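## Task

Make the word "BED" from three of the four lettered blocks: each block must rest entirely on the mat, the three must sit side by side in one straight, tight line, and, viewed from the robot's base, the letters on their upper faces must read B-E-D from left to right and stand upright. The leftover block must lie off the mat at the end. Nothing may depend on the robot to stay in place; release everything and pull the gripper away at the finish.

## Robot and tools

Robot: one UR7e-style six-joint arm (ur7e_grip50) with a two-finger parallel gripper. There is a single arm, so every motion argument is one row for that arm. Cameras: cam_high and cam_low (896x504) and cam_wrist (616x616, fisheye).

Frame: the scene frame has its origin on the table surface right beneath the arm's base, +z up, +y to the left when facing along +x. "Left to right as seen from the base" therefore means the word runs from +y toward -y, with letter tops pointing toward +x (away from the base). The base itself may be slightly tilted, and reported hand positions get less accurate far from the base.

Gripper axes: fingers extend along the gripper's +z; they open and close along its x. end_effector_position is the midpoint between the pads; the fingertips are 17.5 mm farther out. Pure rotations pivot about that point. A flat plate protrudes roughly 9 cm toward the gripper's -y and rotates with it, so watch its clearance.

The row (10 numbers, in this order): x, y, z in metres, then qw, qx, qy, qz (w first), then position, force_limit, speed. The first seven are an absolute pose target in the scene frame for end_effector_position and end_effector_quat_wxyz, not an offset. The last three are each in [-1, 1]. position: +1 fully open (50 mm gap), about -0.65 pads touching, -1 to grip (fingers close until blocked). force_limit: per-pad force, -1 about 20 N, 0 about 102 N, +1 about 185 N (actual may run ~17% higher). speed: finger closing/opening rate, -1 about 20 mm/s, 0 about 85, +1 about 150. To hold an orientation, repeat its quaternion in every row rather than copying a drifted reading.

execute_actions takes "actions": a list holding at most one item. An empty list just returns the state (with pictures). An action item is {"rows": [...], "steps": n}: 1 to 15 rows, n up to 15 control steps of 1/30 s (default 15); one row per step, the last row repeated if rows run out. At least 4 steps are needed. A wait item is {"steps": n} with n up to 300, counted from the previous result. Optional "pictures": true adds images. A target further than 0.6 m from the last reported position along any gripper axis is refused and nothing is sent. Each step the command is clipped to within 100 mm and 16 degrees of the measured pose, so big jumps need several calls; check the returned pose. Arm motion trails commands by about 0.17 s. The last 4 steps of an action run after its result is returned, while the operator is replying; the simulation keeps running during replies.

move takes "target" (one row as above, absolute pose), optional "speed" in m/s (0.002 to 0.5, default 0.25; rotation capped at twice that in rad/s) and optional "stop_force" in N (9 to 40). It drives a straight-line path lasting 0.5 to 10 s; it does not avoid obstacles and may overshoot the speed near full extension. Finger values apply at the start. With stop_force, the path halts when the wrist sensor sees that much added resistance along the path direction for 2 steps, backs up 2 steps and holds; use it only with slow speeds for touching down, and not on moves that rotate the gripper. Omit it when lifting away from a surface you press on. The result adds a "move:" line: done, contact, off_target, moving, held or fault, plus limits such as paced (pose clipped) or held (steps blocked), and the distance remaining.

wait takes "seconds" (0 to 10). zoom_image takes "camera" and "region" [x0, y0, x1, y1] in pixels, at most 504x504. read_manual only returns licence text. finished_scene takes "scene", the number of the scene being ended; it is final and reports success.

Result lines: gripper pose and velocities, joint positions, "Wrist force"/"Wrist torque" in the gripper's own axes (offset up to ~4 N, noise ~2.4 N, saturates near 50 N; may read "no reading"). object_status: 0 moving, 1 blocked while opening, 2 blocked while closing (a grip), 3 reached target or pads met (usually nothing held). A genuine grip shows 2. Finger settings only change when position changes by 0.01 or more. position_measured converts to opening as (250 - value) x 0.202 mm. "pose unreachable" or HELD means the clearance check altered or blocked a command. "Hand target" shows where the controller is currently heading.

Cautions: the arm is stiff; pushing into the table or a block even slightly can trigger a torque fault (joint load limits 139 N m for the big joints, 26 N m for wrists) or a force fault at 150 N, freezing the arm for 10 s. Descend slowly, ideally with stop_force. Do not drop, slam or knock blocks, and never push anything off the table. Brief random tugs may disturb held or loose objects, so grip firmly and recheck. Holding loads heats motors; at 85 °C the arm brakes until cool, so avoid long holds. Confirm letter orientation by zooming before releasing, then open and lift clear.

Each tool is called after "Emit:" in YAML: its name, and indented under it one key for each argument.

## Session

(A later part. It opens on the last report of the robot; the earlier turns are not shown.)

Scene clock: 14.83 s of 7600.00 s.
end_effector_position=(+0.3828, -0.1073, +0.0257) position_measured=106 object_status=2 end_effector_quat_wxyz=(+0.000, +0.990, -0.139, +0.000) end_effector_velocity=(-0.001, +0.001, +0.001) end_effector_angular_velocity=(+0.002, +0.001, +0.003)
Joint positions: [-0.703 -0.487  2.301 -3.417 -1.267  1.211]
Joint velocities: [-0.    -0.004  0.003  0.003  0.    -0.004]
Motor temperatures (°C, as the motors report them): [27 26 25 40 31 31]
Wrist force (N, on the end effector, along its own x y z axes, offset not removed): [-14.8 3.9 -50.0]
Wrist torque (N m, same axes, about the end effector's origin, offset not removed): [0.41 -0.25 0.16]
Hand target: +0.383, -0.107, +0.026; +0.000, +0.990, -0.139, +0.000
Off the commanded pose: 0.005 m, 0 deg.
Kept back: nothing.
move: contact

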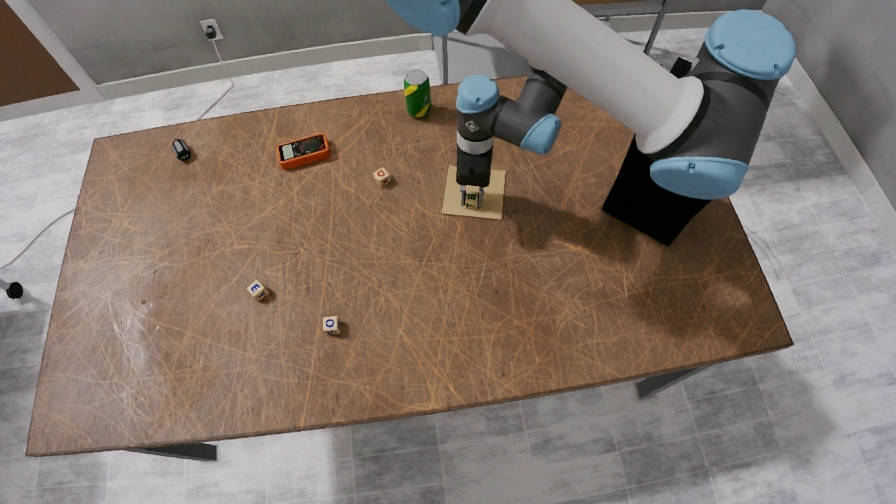

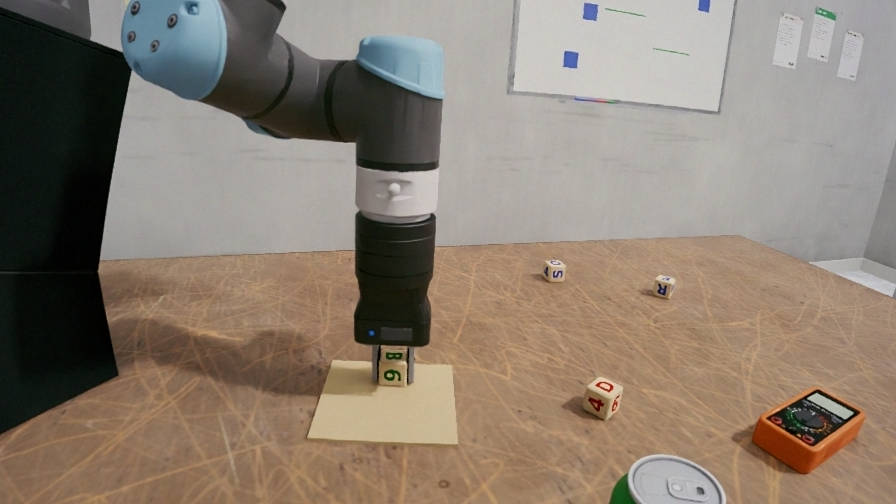

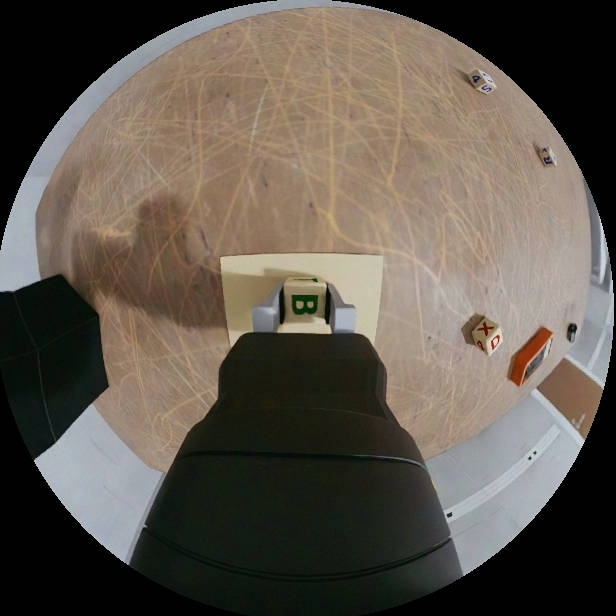

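Emit:
move:
  target: [0.3827,-0.1074,0.0265,0,0.9903,-0.1392,0,1,-0.5,-0.5]

Emit:
move:
  target: [0.3827,-0.1074,0.075,0,0.9903,-0.1392,0,1,-0.5,0]
  speed: 0.15

Emit:
move:
  target: [0.84,0.05,0.11,0,0.5,-0.866,0,1,-0.5,0]
  speed: 0.3

Emit:
zoom_image:
  camera: "cam_wrist"
  region: [180,160,420,380]

Scene clock: 15.80 s of 7600.00 s.
end_effector_position=(+0.3827, -0.1074, +0.0265) position_measured=3 object_status=3 end_effector_quat_wxyz=(+0.000, +0.990, -0.139, -0.000) end_effector_velocity=(+0.000, -0.000, -0.000) end_effector_angular_velocity=(+0.000, +0.000, -0.000)
Joint positions: [-0.704 -0.489  2.302 -3.416 -1.267  1.21 ]
Joint velocities: [-0.    -0.    -0.001  0.001  0.    -0.   ]
Motor temperatures (°C, as the motors report them): [27 26 25 40 31 31]
Wrist force (N, on the end effector, along its own x y z axes, offset not removed): [-1.0 0.2 -2.4]
Wrist torque (N m, same axes, about the end effector's origin, offset not removed): [-0.21 0.38 0.14]
Hand target: +0.383, -0.107, +0.026; -0.000, +0.990, -0.139, -0.000
Off the commanded pose: 0.000 m, 0 deg.
Kept back: nothing.
move: done

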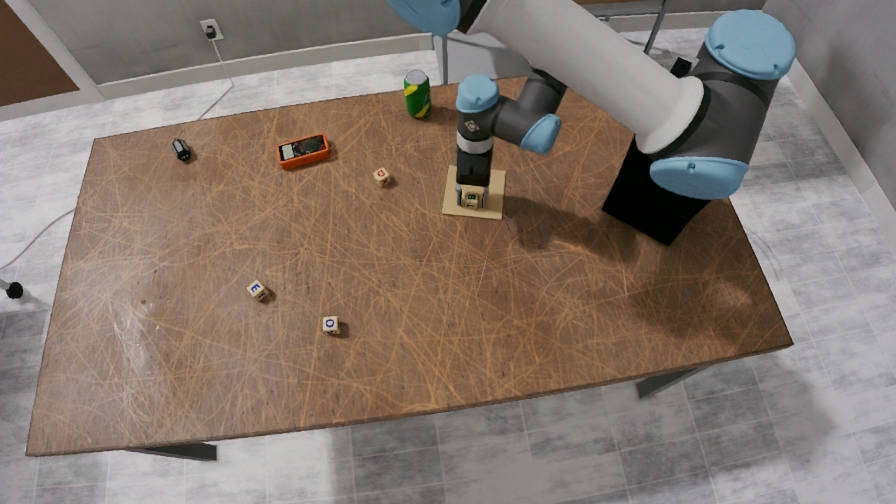

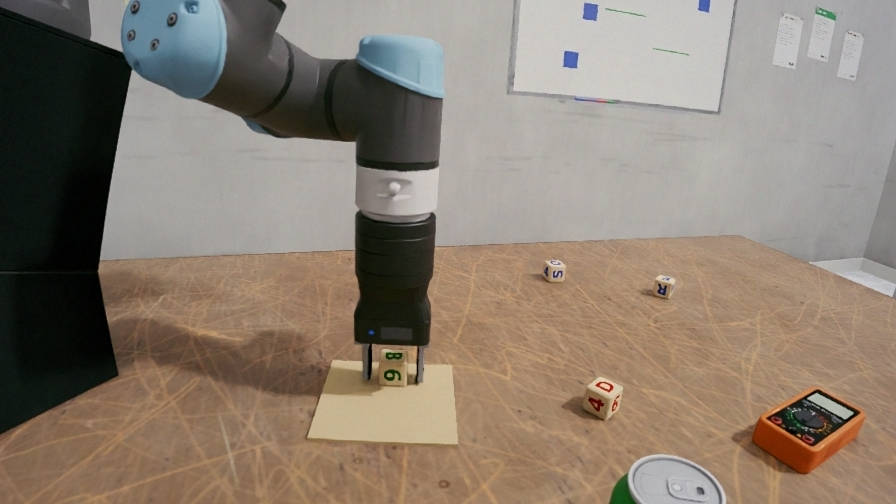

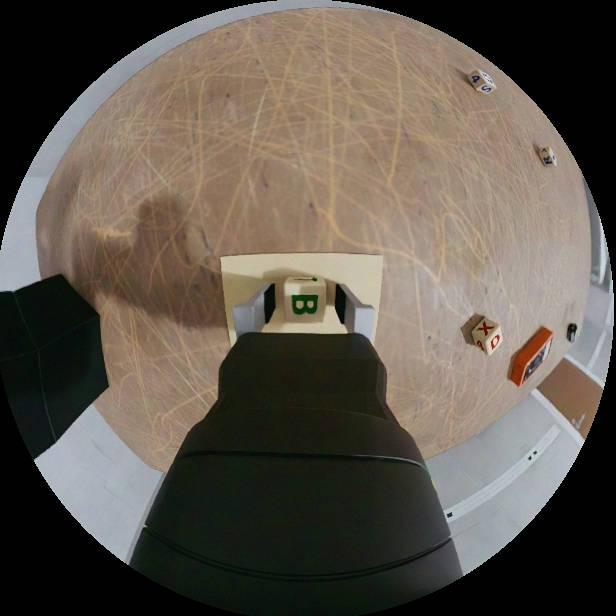

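Scene clock: 16.70 s of 7600.00 s.
end_effector_position=(+0.3827, -0.1074, +0.0749) position_measured=3 object_status=3 end_effector_quat_wxyz=(-0.000, +0.990, -0.139, +0.000) end_effector_velocity=(+0.000, -0.000, +0.001) end_effector_angular_velocity=(-0.001, +0.001, -0.001)
Joint positions: [-0.742 -0.637  2.38  -3.333 -1.266  1.17 ]
Joint velocities: [-0.001 -0.003  0.001  0.002 -0.001  0.   ]
Motor temperatures (°C, as the motors report them): [27 26 25 40 31 31]
Wrist force (N, on the end effector, along its own x y z axes, offset not removed): [-0.7 -0.6 -1.7]
Wrist torque (N m, same axes, about the end effector's origin, offset not removed): [-0.23 0.18 0.06]
Hand target: +0.383, -0.107, +0.075; -0.000, +0.990, -0.139, -0.000
Off the commanded pose: 0.000 m, 0 deg.
Kept back: nothing.
move: done

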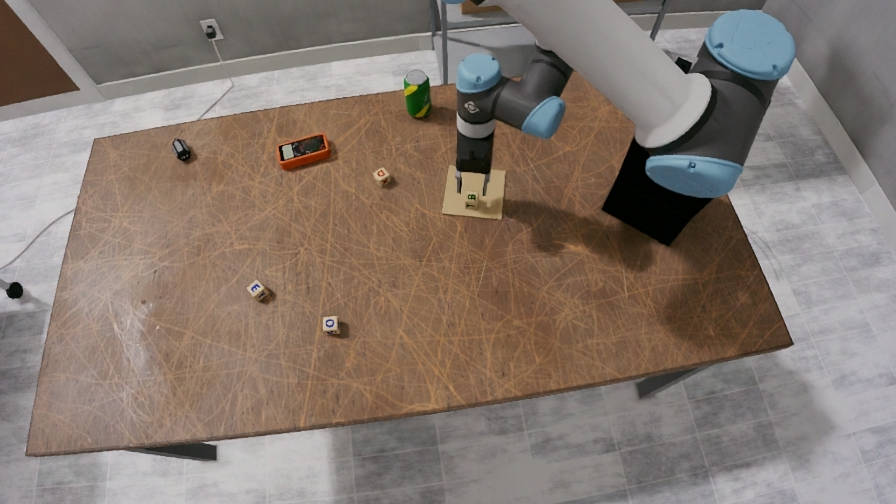

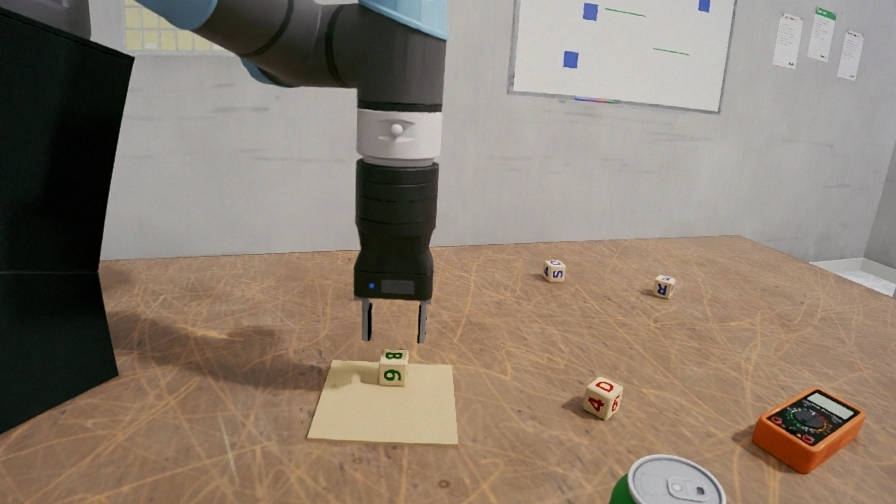

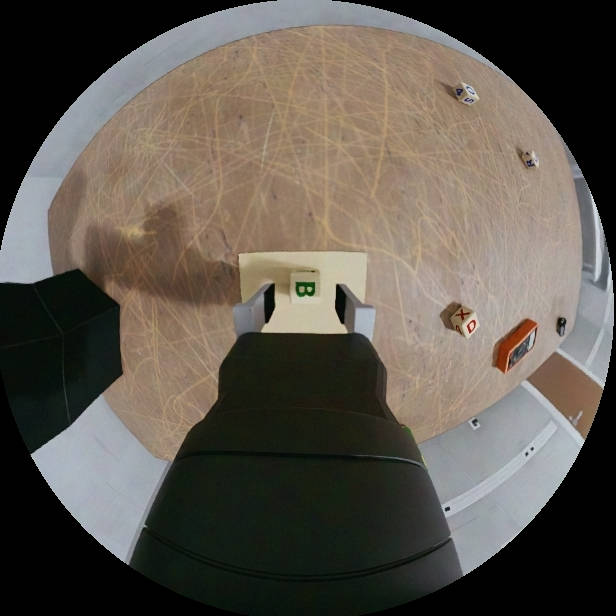

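Scene clock: 20.27 s of 7600.00 s.
end_effector_position=(+0.8397, +0.0503, +0.1099) position_measured=3 object_status=3 end_effector_quat_wxyz=(+0.000, -0.500, +0.866, -0.000) end_effector_velocity=(+0.002, +0.000, +0.001) end_effector_angular_velocity=(-0.001, +0.003, -0.004)
Joint positions: [-0.179 -0.57   1.144 -2.327 -1.325  3.568]
Joint velocities: [ 0.001  0.004 -0.012  0.012 -0.001  0.004]
Motor temperatures (°C, as the motors report them): [27 26 25 40 31 31]
Wrist force (N, on the end effector, along its own x y z axes, offset not removed): [0.3 1.7 -2.4]
Wrist torque (N m, same axes, about the end effector's origin, offset not removed): [0.11 0.04 0.05]
Hand target: +0.840, +0.050, +0.110; -0.000, -0.500, +0.866, -0.000
Off the commanded pose: 0.000 m, 0 deg.
Kept back: nothing.
move: done

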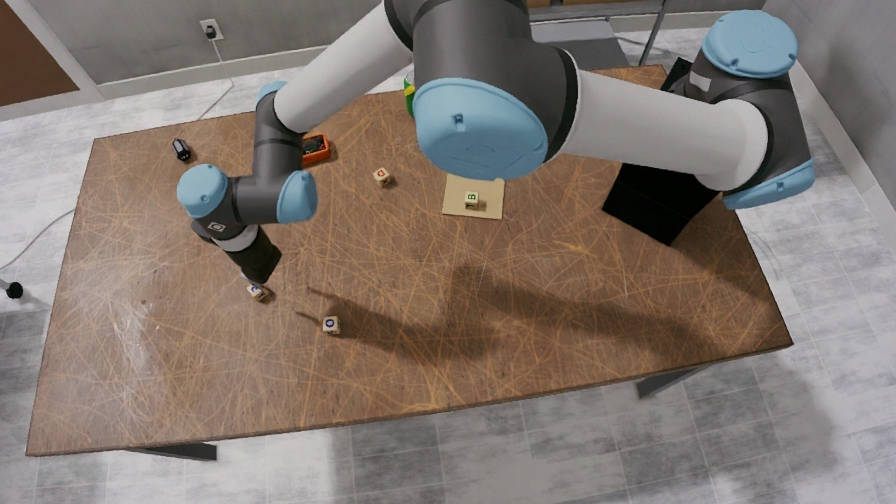

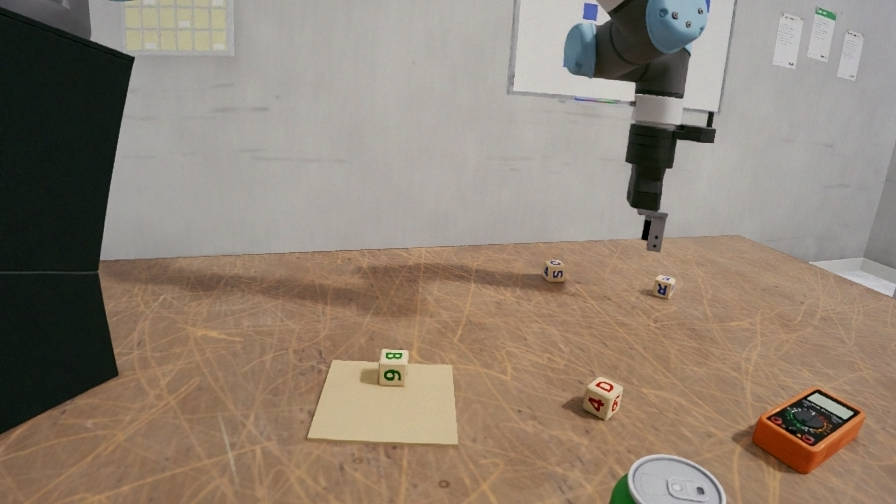

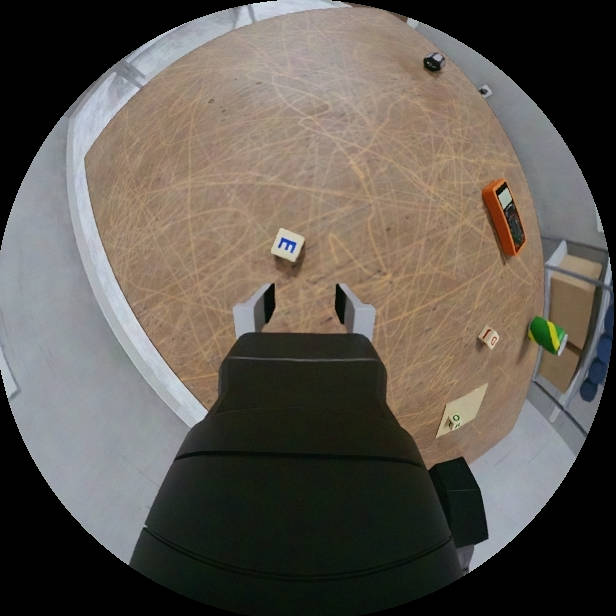

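Region (180, 160, 420, 380) of cam_wrist's 616x616 image, scaled by 2.100, with more detail than that image has; it fills the top 462 rows of this view, and the rest is white.

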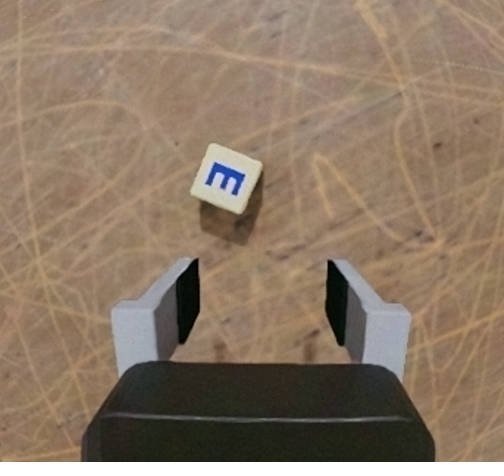

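Emit:
move:
  target: [0.886,0.0455,0.07,0,0.3338,-0.9426,0,1,-0.5,0]

Emit:
zoom_image:
  camera: "cam_wrist"
  region: [205,180,405,380]

Scene clock: 21.70 s of 7600.00 s.
end_effector_position=(+0.8860, +0.0456, +0.0701) position_measured=3 object_status=3 end_effector_quat_wxyz=(+0.000, -0.334, +0.943, -0.000) end_effector_velocity=(+0.002, +0.000, +0.000) end_effector_angular_velocity=(-0.000, +0.001, -0.005)
Joint positions: [-0.159 -0.383  0.831 -2.206 -1.328  3.954]
Joint velocities: [ 0.001  0.005 -0.014  0.01  -0.001  0.005]
Motor temperatures (°C, as the motors report them): [27 26 25 40 31 31]
Wrist force (N, on the end effector, along its own x y z axes, offset not removed): [-0.4 1.9 -3.2]
Wrist torque (N m, same axes, about the end effector's origin, offset not removed): [0.08 0.23 -0.06]
Hand target: +0.886, +0.046, +0.070; +0.000, -0.334, +0.943, -0.000
Off the commanded pose: 0.000 m, 0 deg.
Kept back: nothing.
move: done

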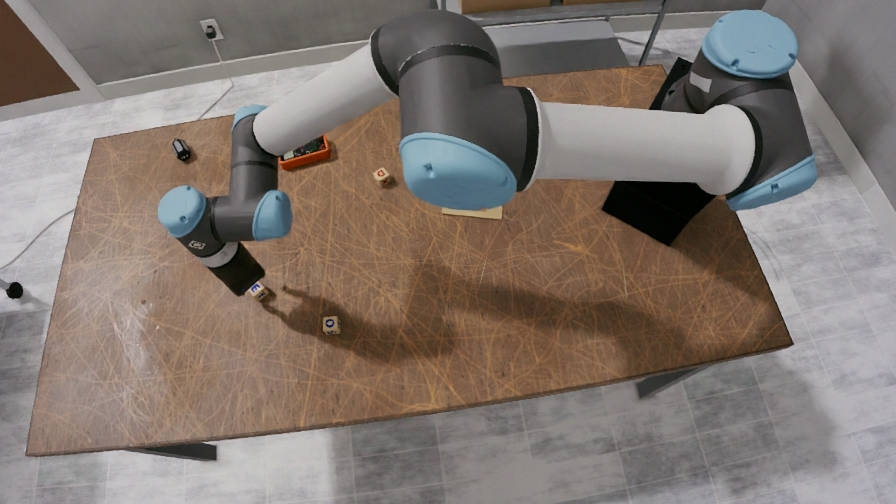

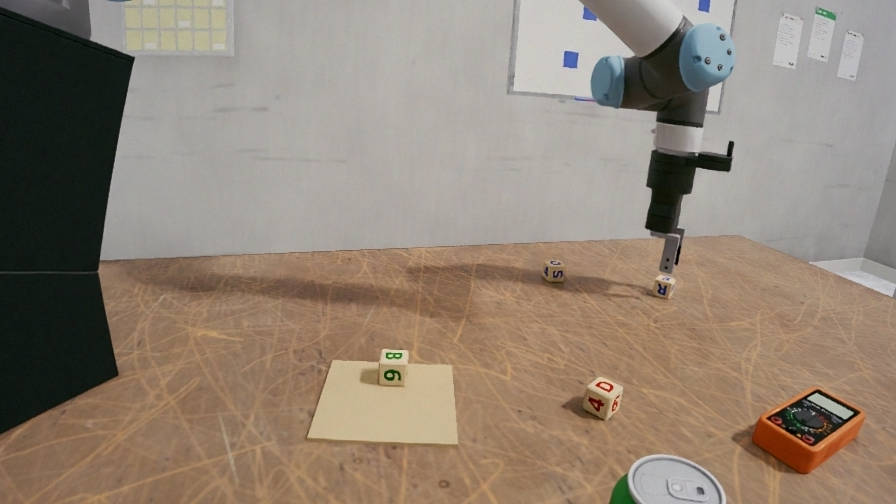

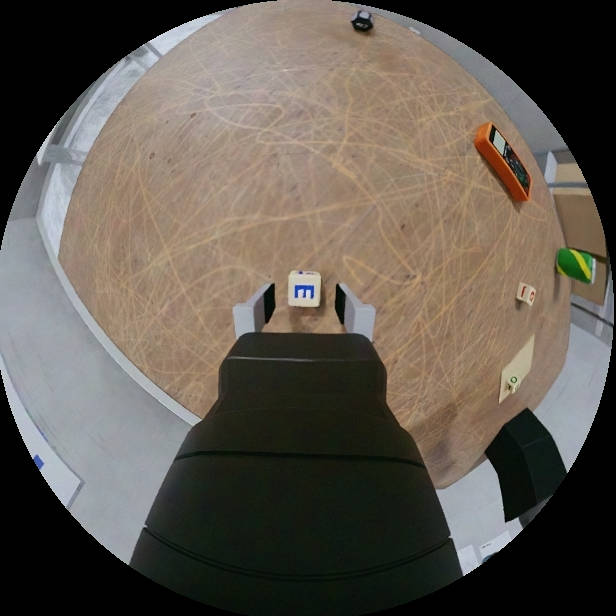

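Region (205, 180, 405, 380) of cam_wrist's 616x616 image, scaled by 2.520, with more detail than that image has.

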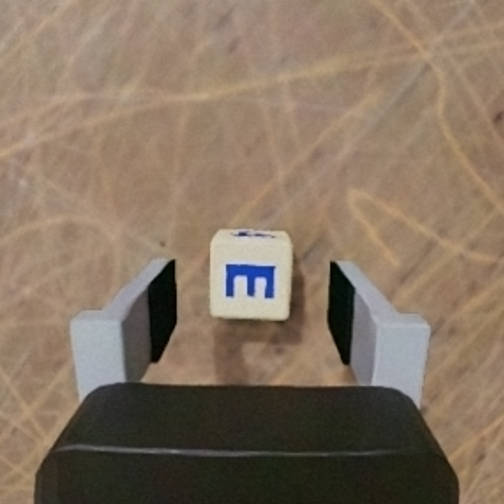

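Emit:
move:
  target: [0.886,0.0465,0.022,0,0.3338,-0.9426,0,1,-0.5,0]
  speed: 0.06

Emit:
move:
  target: [0.886,0.0465,0.022,0,0.3338,-0.9426,0,-1,-0.5,0]

Emit:
move:
  target: [0.886,0.0465,0.07,0,0.3338,-0.9426,0,-1,-0.5,0]
  speed: 0.15

Emit:
move:
  target: [0.373,-0.141,0.075,0,0.9903,-0.1392,0,-1,-0.5,0]
  speed: 0.35

Emit:
move:
  target: [0.373,-0.141,0.035,0,0.9903,-0.1392,0,-1,-0.5,0]
  speed: 0.04
  stop_force: 10

Emit:
move:
  target: [0.373,-0.141,0.021,0,0.9903,-0.1392,0,-1,-0.5,0]
  speed: 0.003
  stop_force: 9

Scene clock: 23.23 s of 7600.00 s.
end_effector_position=(+0.8861, +0.0465, +0.0222) position_measured=3 object_status=3 end_effector_quat_wxyz=(+0.000, -0.334, +0.943, -0.000) end_effector_velocity=(+0.001, -0.000, -0.001) end_effector_angular_velocity=(-0.001, -0.002, +0.000)
Joint positions: [-0.144 -0.285  0.75  -2.227 -1.331  3.969]
Joint velocities: [ 0.     0.004 -0.005 -0.    -0.001  0.   ]
Motor temperatures (°C, as the motors report them): [27 26 25 40 31 31]
Wrist force (N, on the end effector, along its own x y z axes, offset not removed): [-2.1 2.4 -2.4]
Wrist torque (N m, same axes, about the end effector's origin, offset not removed): [0.20 0.52 0.16]
Hand target: +0.886, +0.047, +0.022; +0.000, -0.334, +0.943, -0.000
Off the commanded pose: 0.000 m, 0 deg.
Kept back: nothing.
move: done

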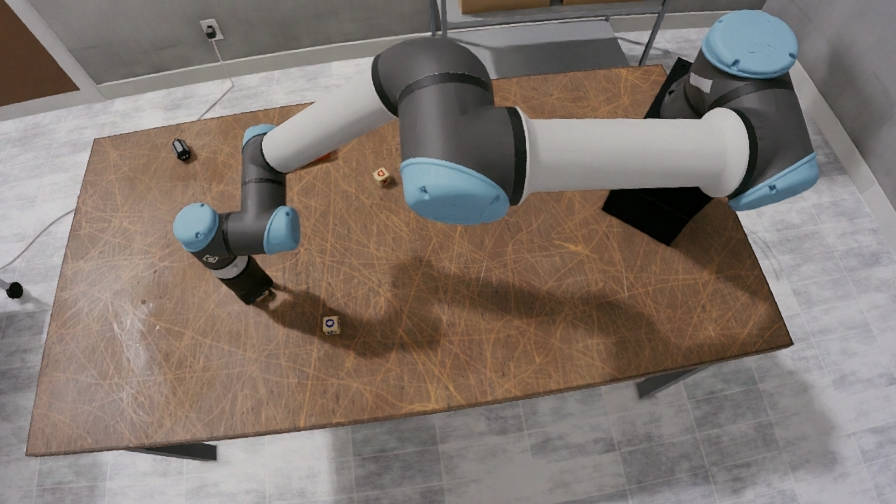

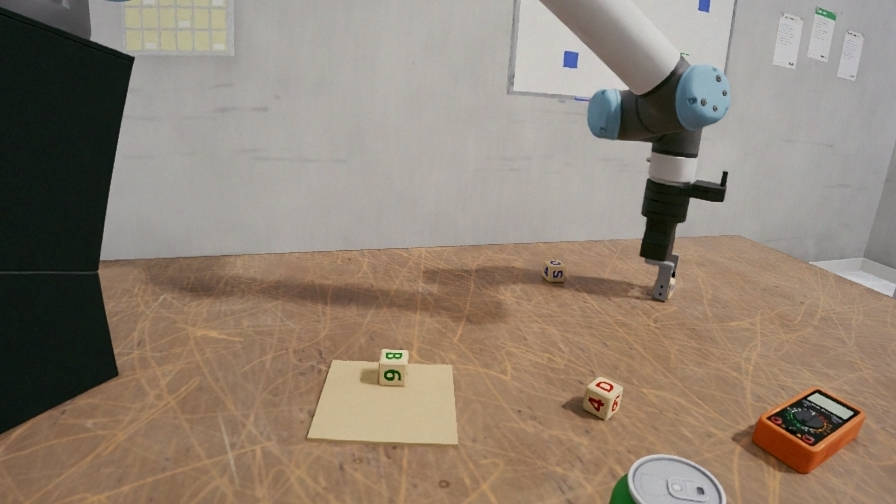

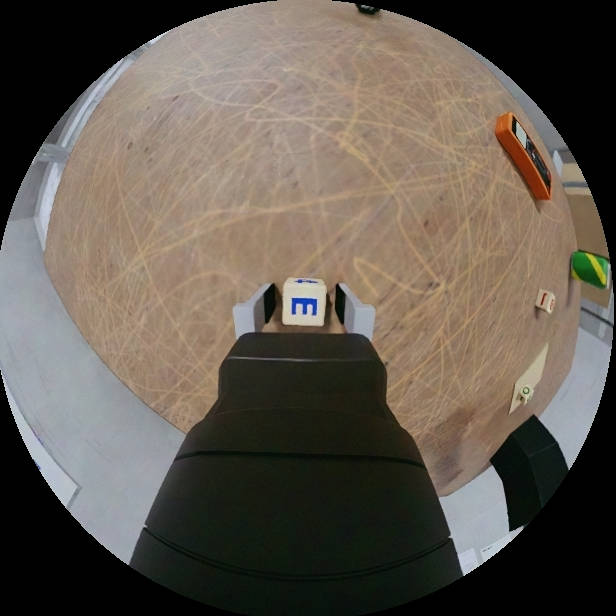

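Scene clock: 23.93 s of 7600.00 s.
end_effector_position=(+0.8860, +0.0465, +0.0220) position_measured=106 object_status=2 end_effector_quat_wxyz=(+0.000, -0.334, +0.943, -0.000) end_effector_velocity=(+0.000, +0.000, +0.000) end_effector_angular_velocity=(+0.001, +0.000, -0.000)
Joint positions: [-0.144 -0.284  0.749 -2.227 -1.331  3.969]
Joint velocities: [ 0.    -0.    -0.     0.001  0.001 -0.   ]
Motor temperatures (°C, as the motors report them): [27 26 25 40 31 31]
Wrist force (N, on the end effector, along its own x y z axes, offset not removed): [0.5 3.6 -5.2]
Wrist torque (N m, same axes, about the end effector's origin, offset not removed): [0.45 -0.01 -0.01]
Hand target: +0.886, +0.046, +0.022; +0.000, -0.334, +0.943, -0.000
Off the commanded pose: 0.000 m, 0 deg.
Kept back: nothing.
move: done

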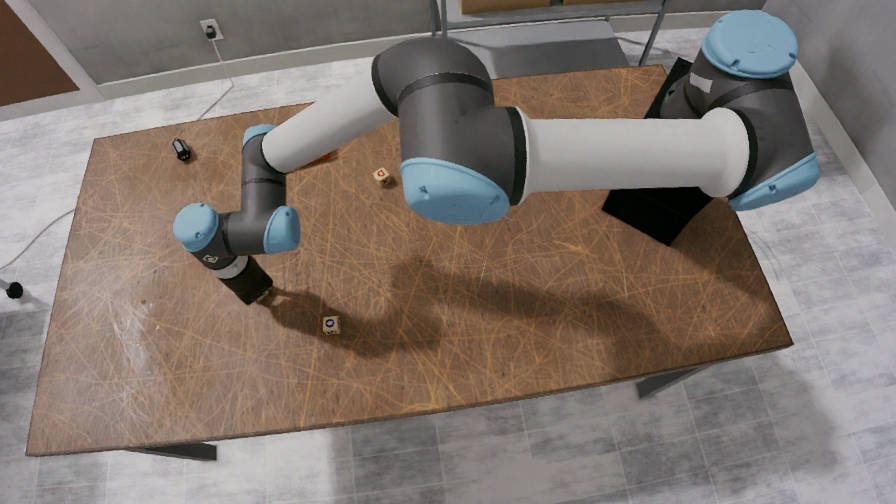

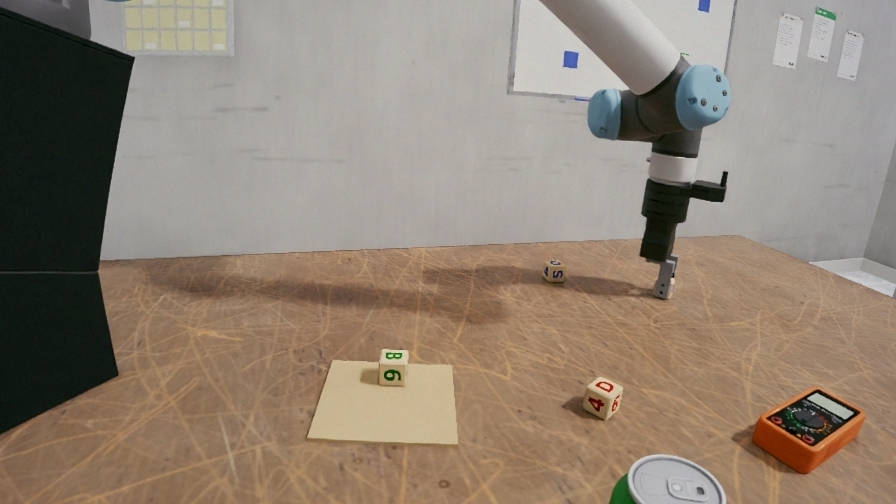

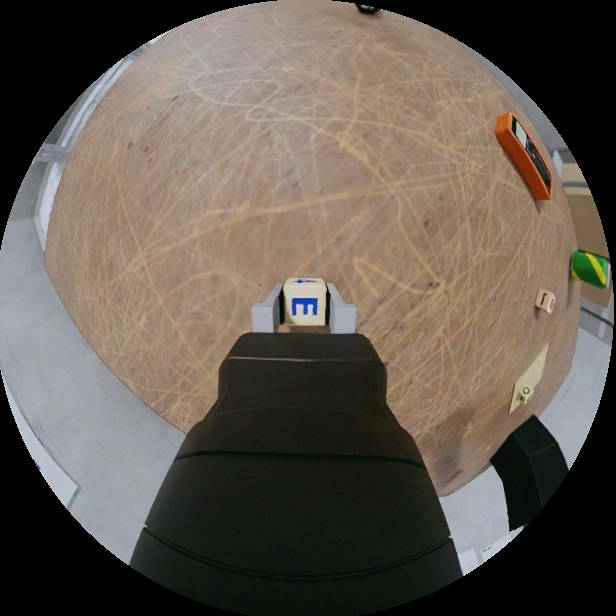

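Scene clock: 24.80 s of 7600.00 s.
end_effector_position=(+0.8860, +0.0465, +0.0699) position_measured=106 object_status=2 end_effector_quat_wxyz=(-0.000, -0.334, +0.943, +0.000) end_effector_velocity=(-0.001, -0.000, +0.001) end_effector_angular_velocity=(+0.001, +0.002, -0.001)
Joint positions: [-0.158 -0.383  0.83  -2.205 -1.328  3.956]
Joint velocities: [-0.001 -0.003  0.004  0.001  0.001  0.   ]
Motor temperatures (°C, as the motors report them): [27 26 25 40 31 31]
Wrist force (N, on the end effector, along its own x y z axes, offset not removed): [0.0 0.4 -2.3]
Wrist torque (N m, same axes, about the end effector's origin, offset not removed): [-0.11 0.08 0.12]
Hand target: +0.886, +0.046, +0.070; -0.000, -0.334, +0.943, +0.000
Off the commanded pose: 0.000 m, 0 deg.
Kept back: nothing.
move: done

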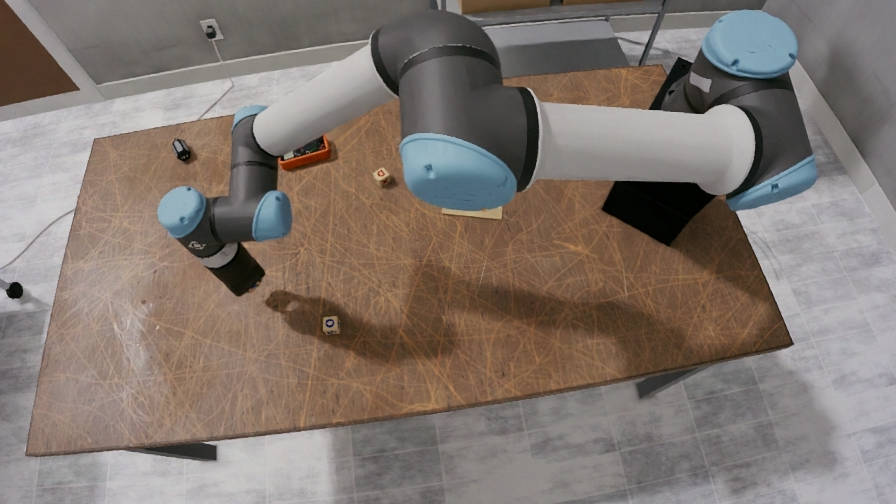

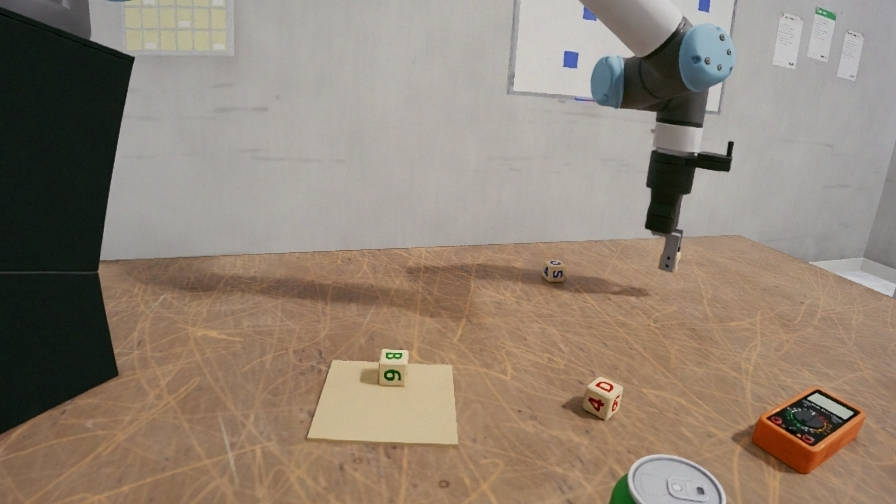

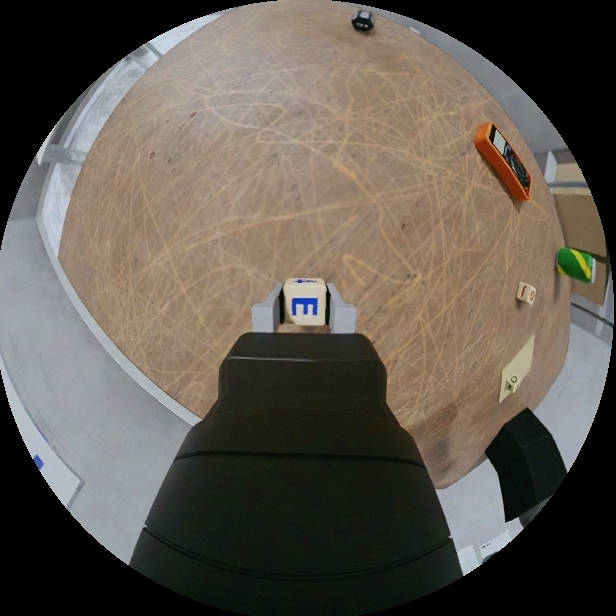

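Scene clock: 28.47 s of 7600.00 s.
end_effector_position=(+0.3733, -0.1413, +0.0751) position_measured=106 object_status=2 end_effector_quat_wxyz=(-0.000, +0.990, -0.139, -0.000) end_effector_velocity=(-0.001, -0.000, -0.000) end_effector_angular_velocity=(+0.002, -0.002, +0.005)
Joint positions: [-0.823 -0.618  2.36  -3.307 -1.265  1.086]
Joint velocities: [-0.005  0.003  0.002 -0.003  0.003 -0.01 ]
Motor temperatures (°C, as the motors report them): [27 26 25 40 31 31]
Wrist force (N, on the end effector, along its own x y z axes, offset not removed): [-0.4 0.8 -1.5]
Wrist torque (N m, same axes, about the end effector's origin, offset not removed): [0.02 0.25 0.17]
Hand target: +0.373, -0.141, +0.075; -0.000, +0.990, -0.139, -0.000
Off the commanded pose: 0.000 m, 0 deg.
Kept back: nothing.
move: done

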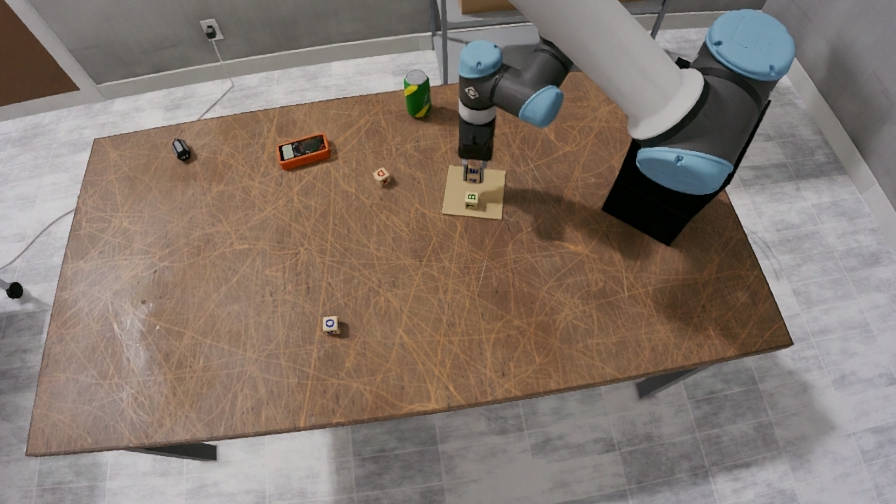

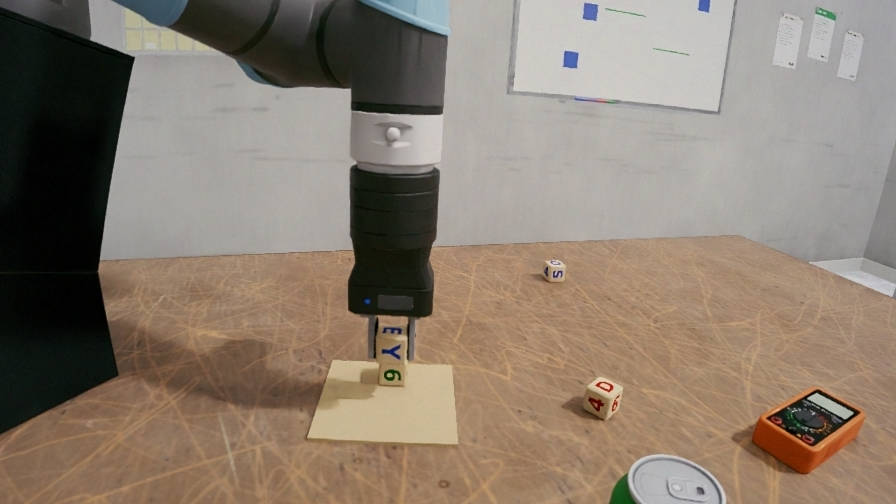

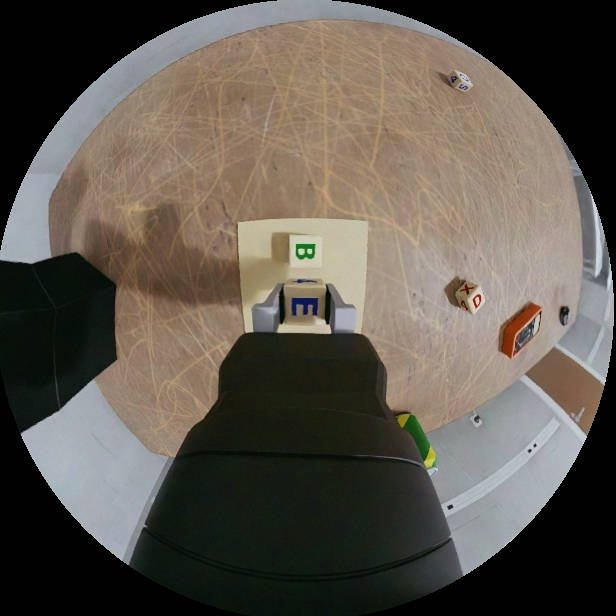

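Scene clock: 29.80 s of 7600.00 s.
end_effector_position=(+0.3730, -0.1410, +0.0351) position_measured=106 object_status=2 end_effector_quat_wxyz=(+0.000, +0.990, -0.139, -0.000) end_effector_velocity=(+0.000, +0.000, -0.002) end_effector_angular_velocity=(+0.000, -0.000, -0.000)
Joint positions: [-0.791 -0.495  2.3   -3.379 -1.265  1.119]
Joint velocities: [ 0.001  0.005 -0.003 -0.002  0.001  0.002]
Motor temperatures (°C, as the motors report them): [27 26 25 40 31 31]
Wrist force (N, on the end effector, along its own x y z axes, offset not removed): [-1.1 1.9 -1.5]
Wrist torque (N m, same axes, about the end effector's origin, offset not removed): [0.19 0.28 0.14]
Hand target: +0.373, -0.141, +0.035; +0.000, +0.990, -0.139, +0.000
Off the commanded pose: 0.000 m, 0 deg.
Kept back: nothing.
move: done

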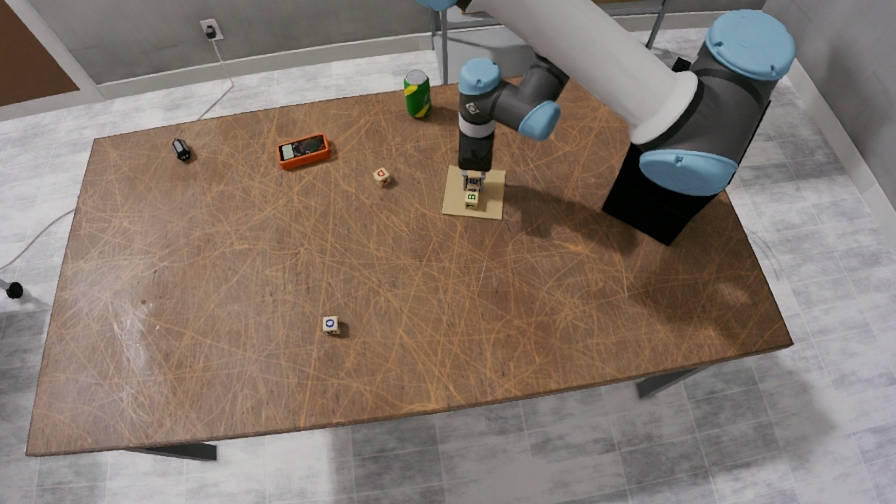

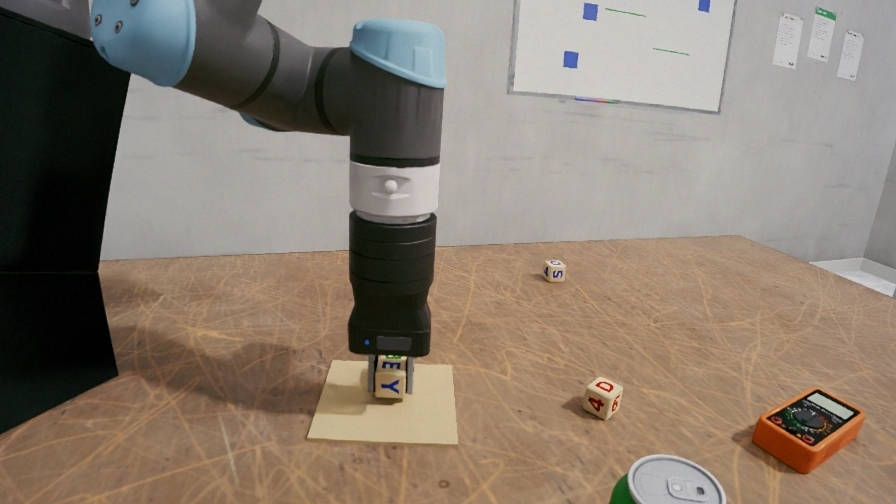

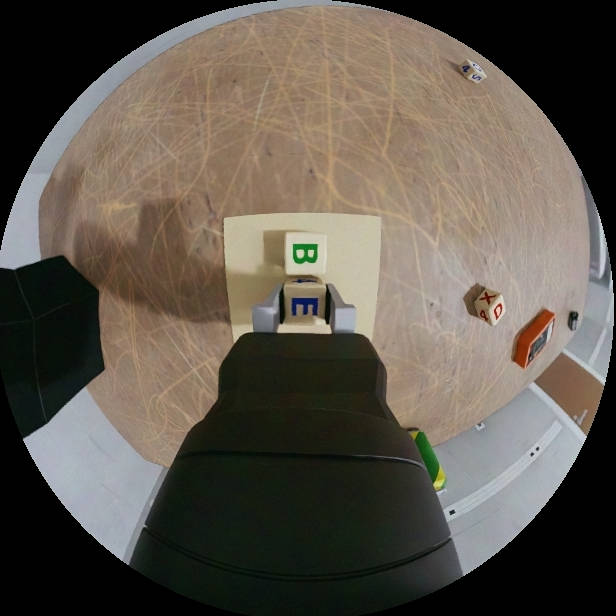

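Scene clock: 33.57 s of 7600.00 s.
end_effector_position=(+0.3731, -0.1411, +0.0249) position_measured=106 object_status=2 end_effector_quat_wxyz=(+0.000, +0.990, -0.139, +0.000) end_effector_velocity=(-0.000, +0.001, +0.001) end_effector_angular_velocity=(+0.002, +0.001, +0.002)
Joint positions: [-0.783 -0.466  2.282 -3.395 -1.265  1.127]
Joint velocities: [ 0.    -0.002  0.002  0.002  0.001 -0.003]
Motor temperatures (°C, as the motors report them): [27 26 25 40 31 31]
Wrist force (N, on the end effector, along its own x y z axes, offset not removed): [-11.0 0.1 -36.5]
Wrist torque (N m, same axes, about the end effector's origin, offset not removed): [0.01 -0.20 0.12]
Hand target: +0.373, -0.141, +0.025; +0.000, +0.990, -0.139, +0.000
Off the commanded pose: 0.004 m, 0 deg.
Kept back: nothing.
move: contact

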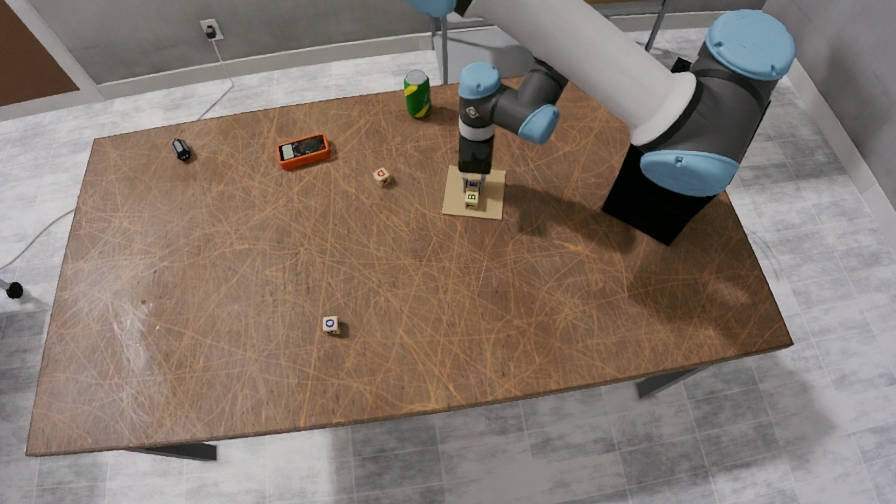

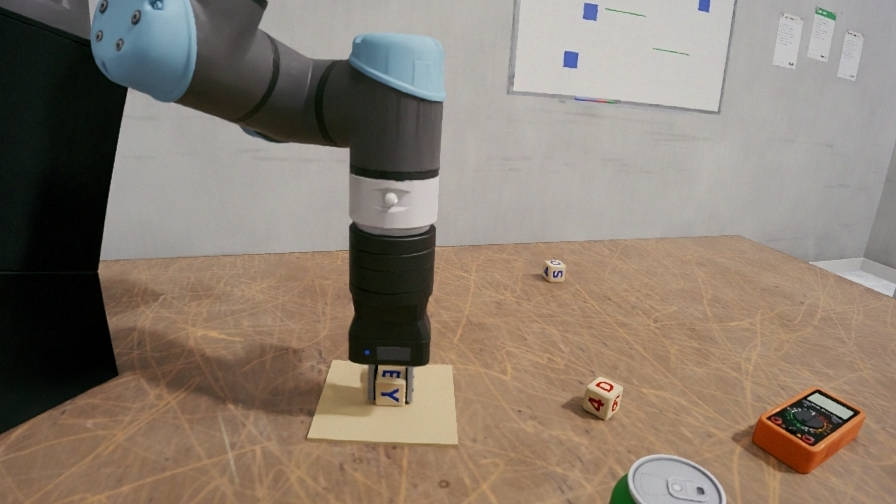

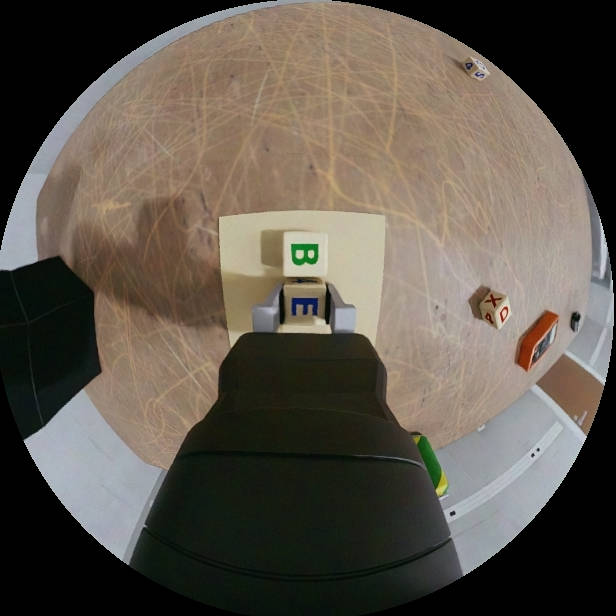

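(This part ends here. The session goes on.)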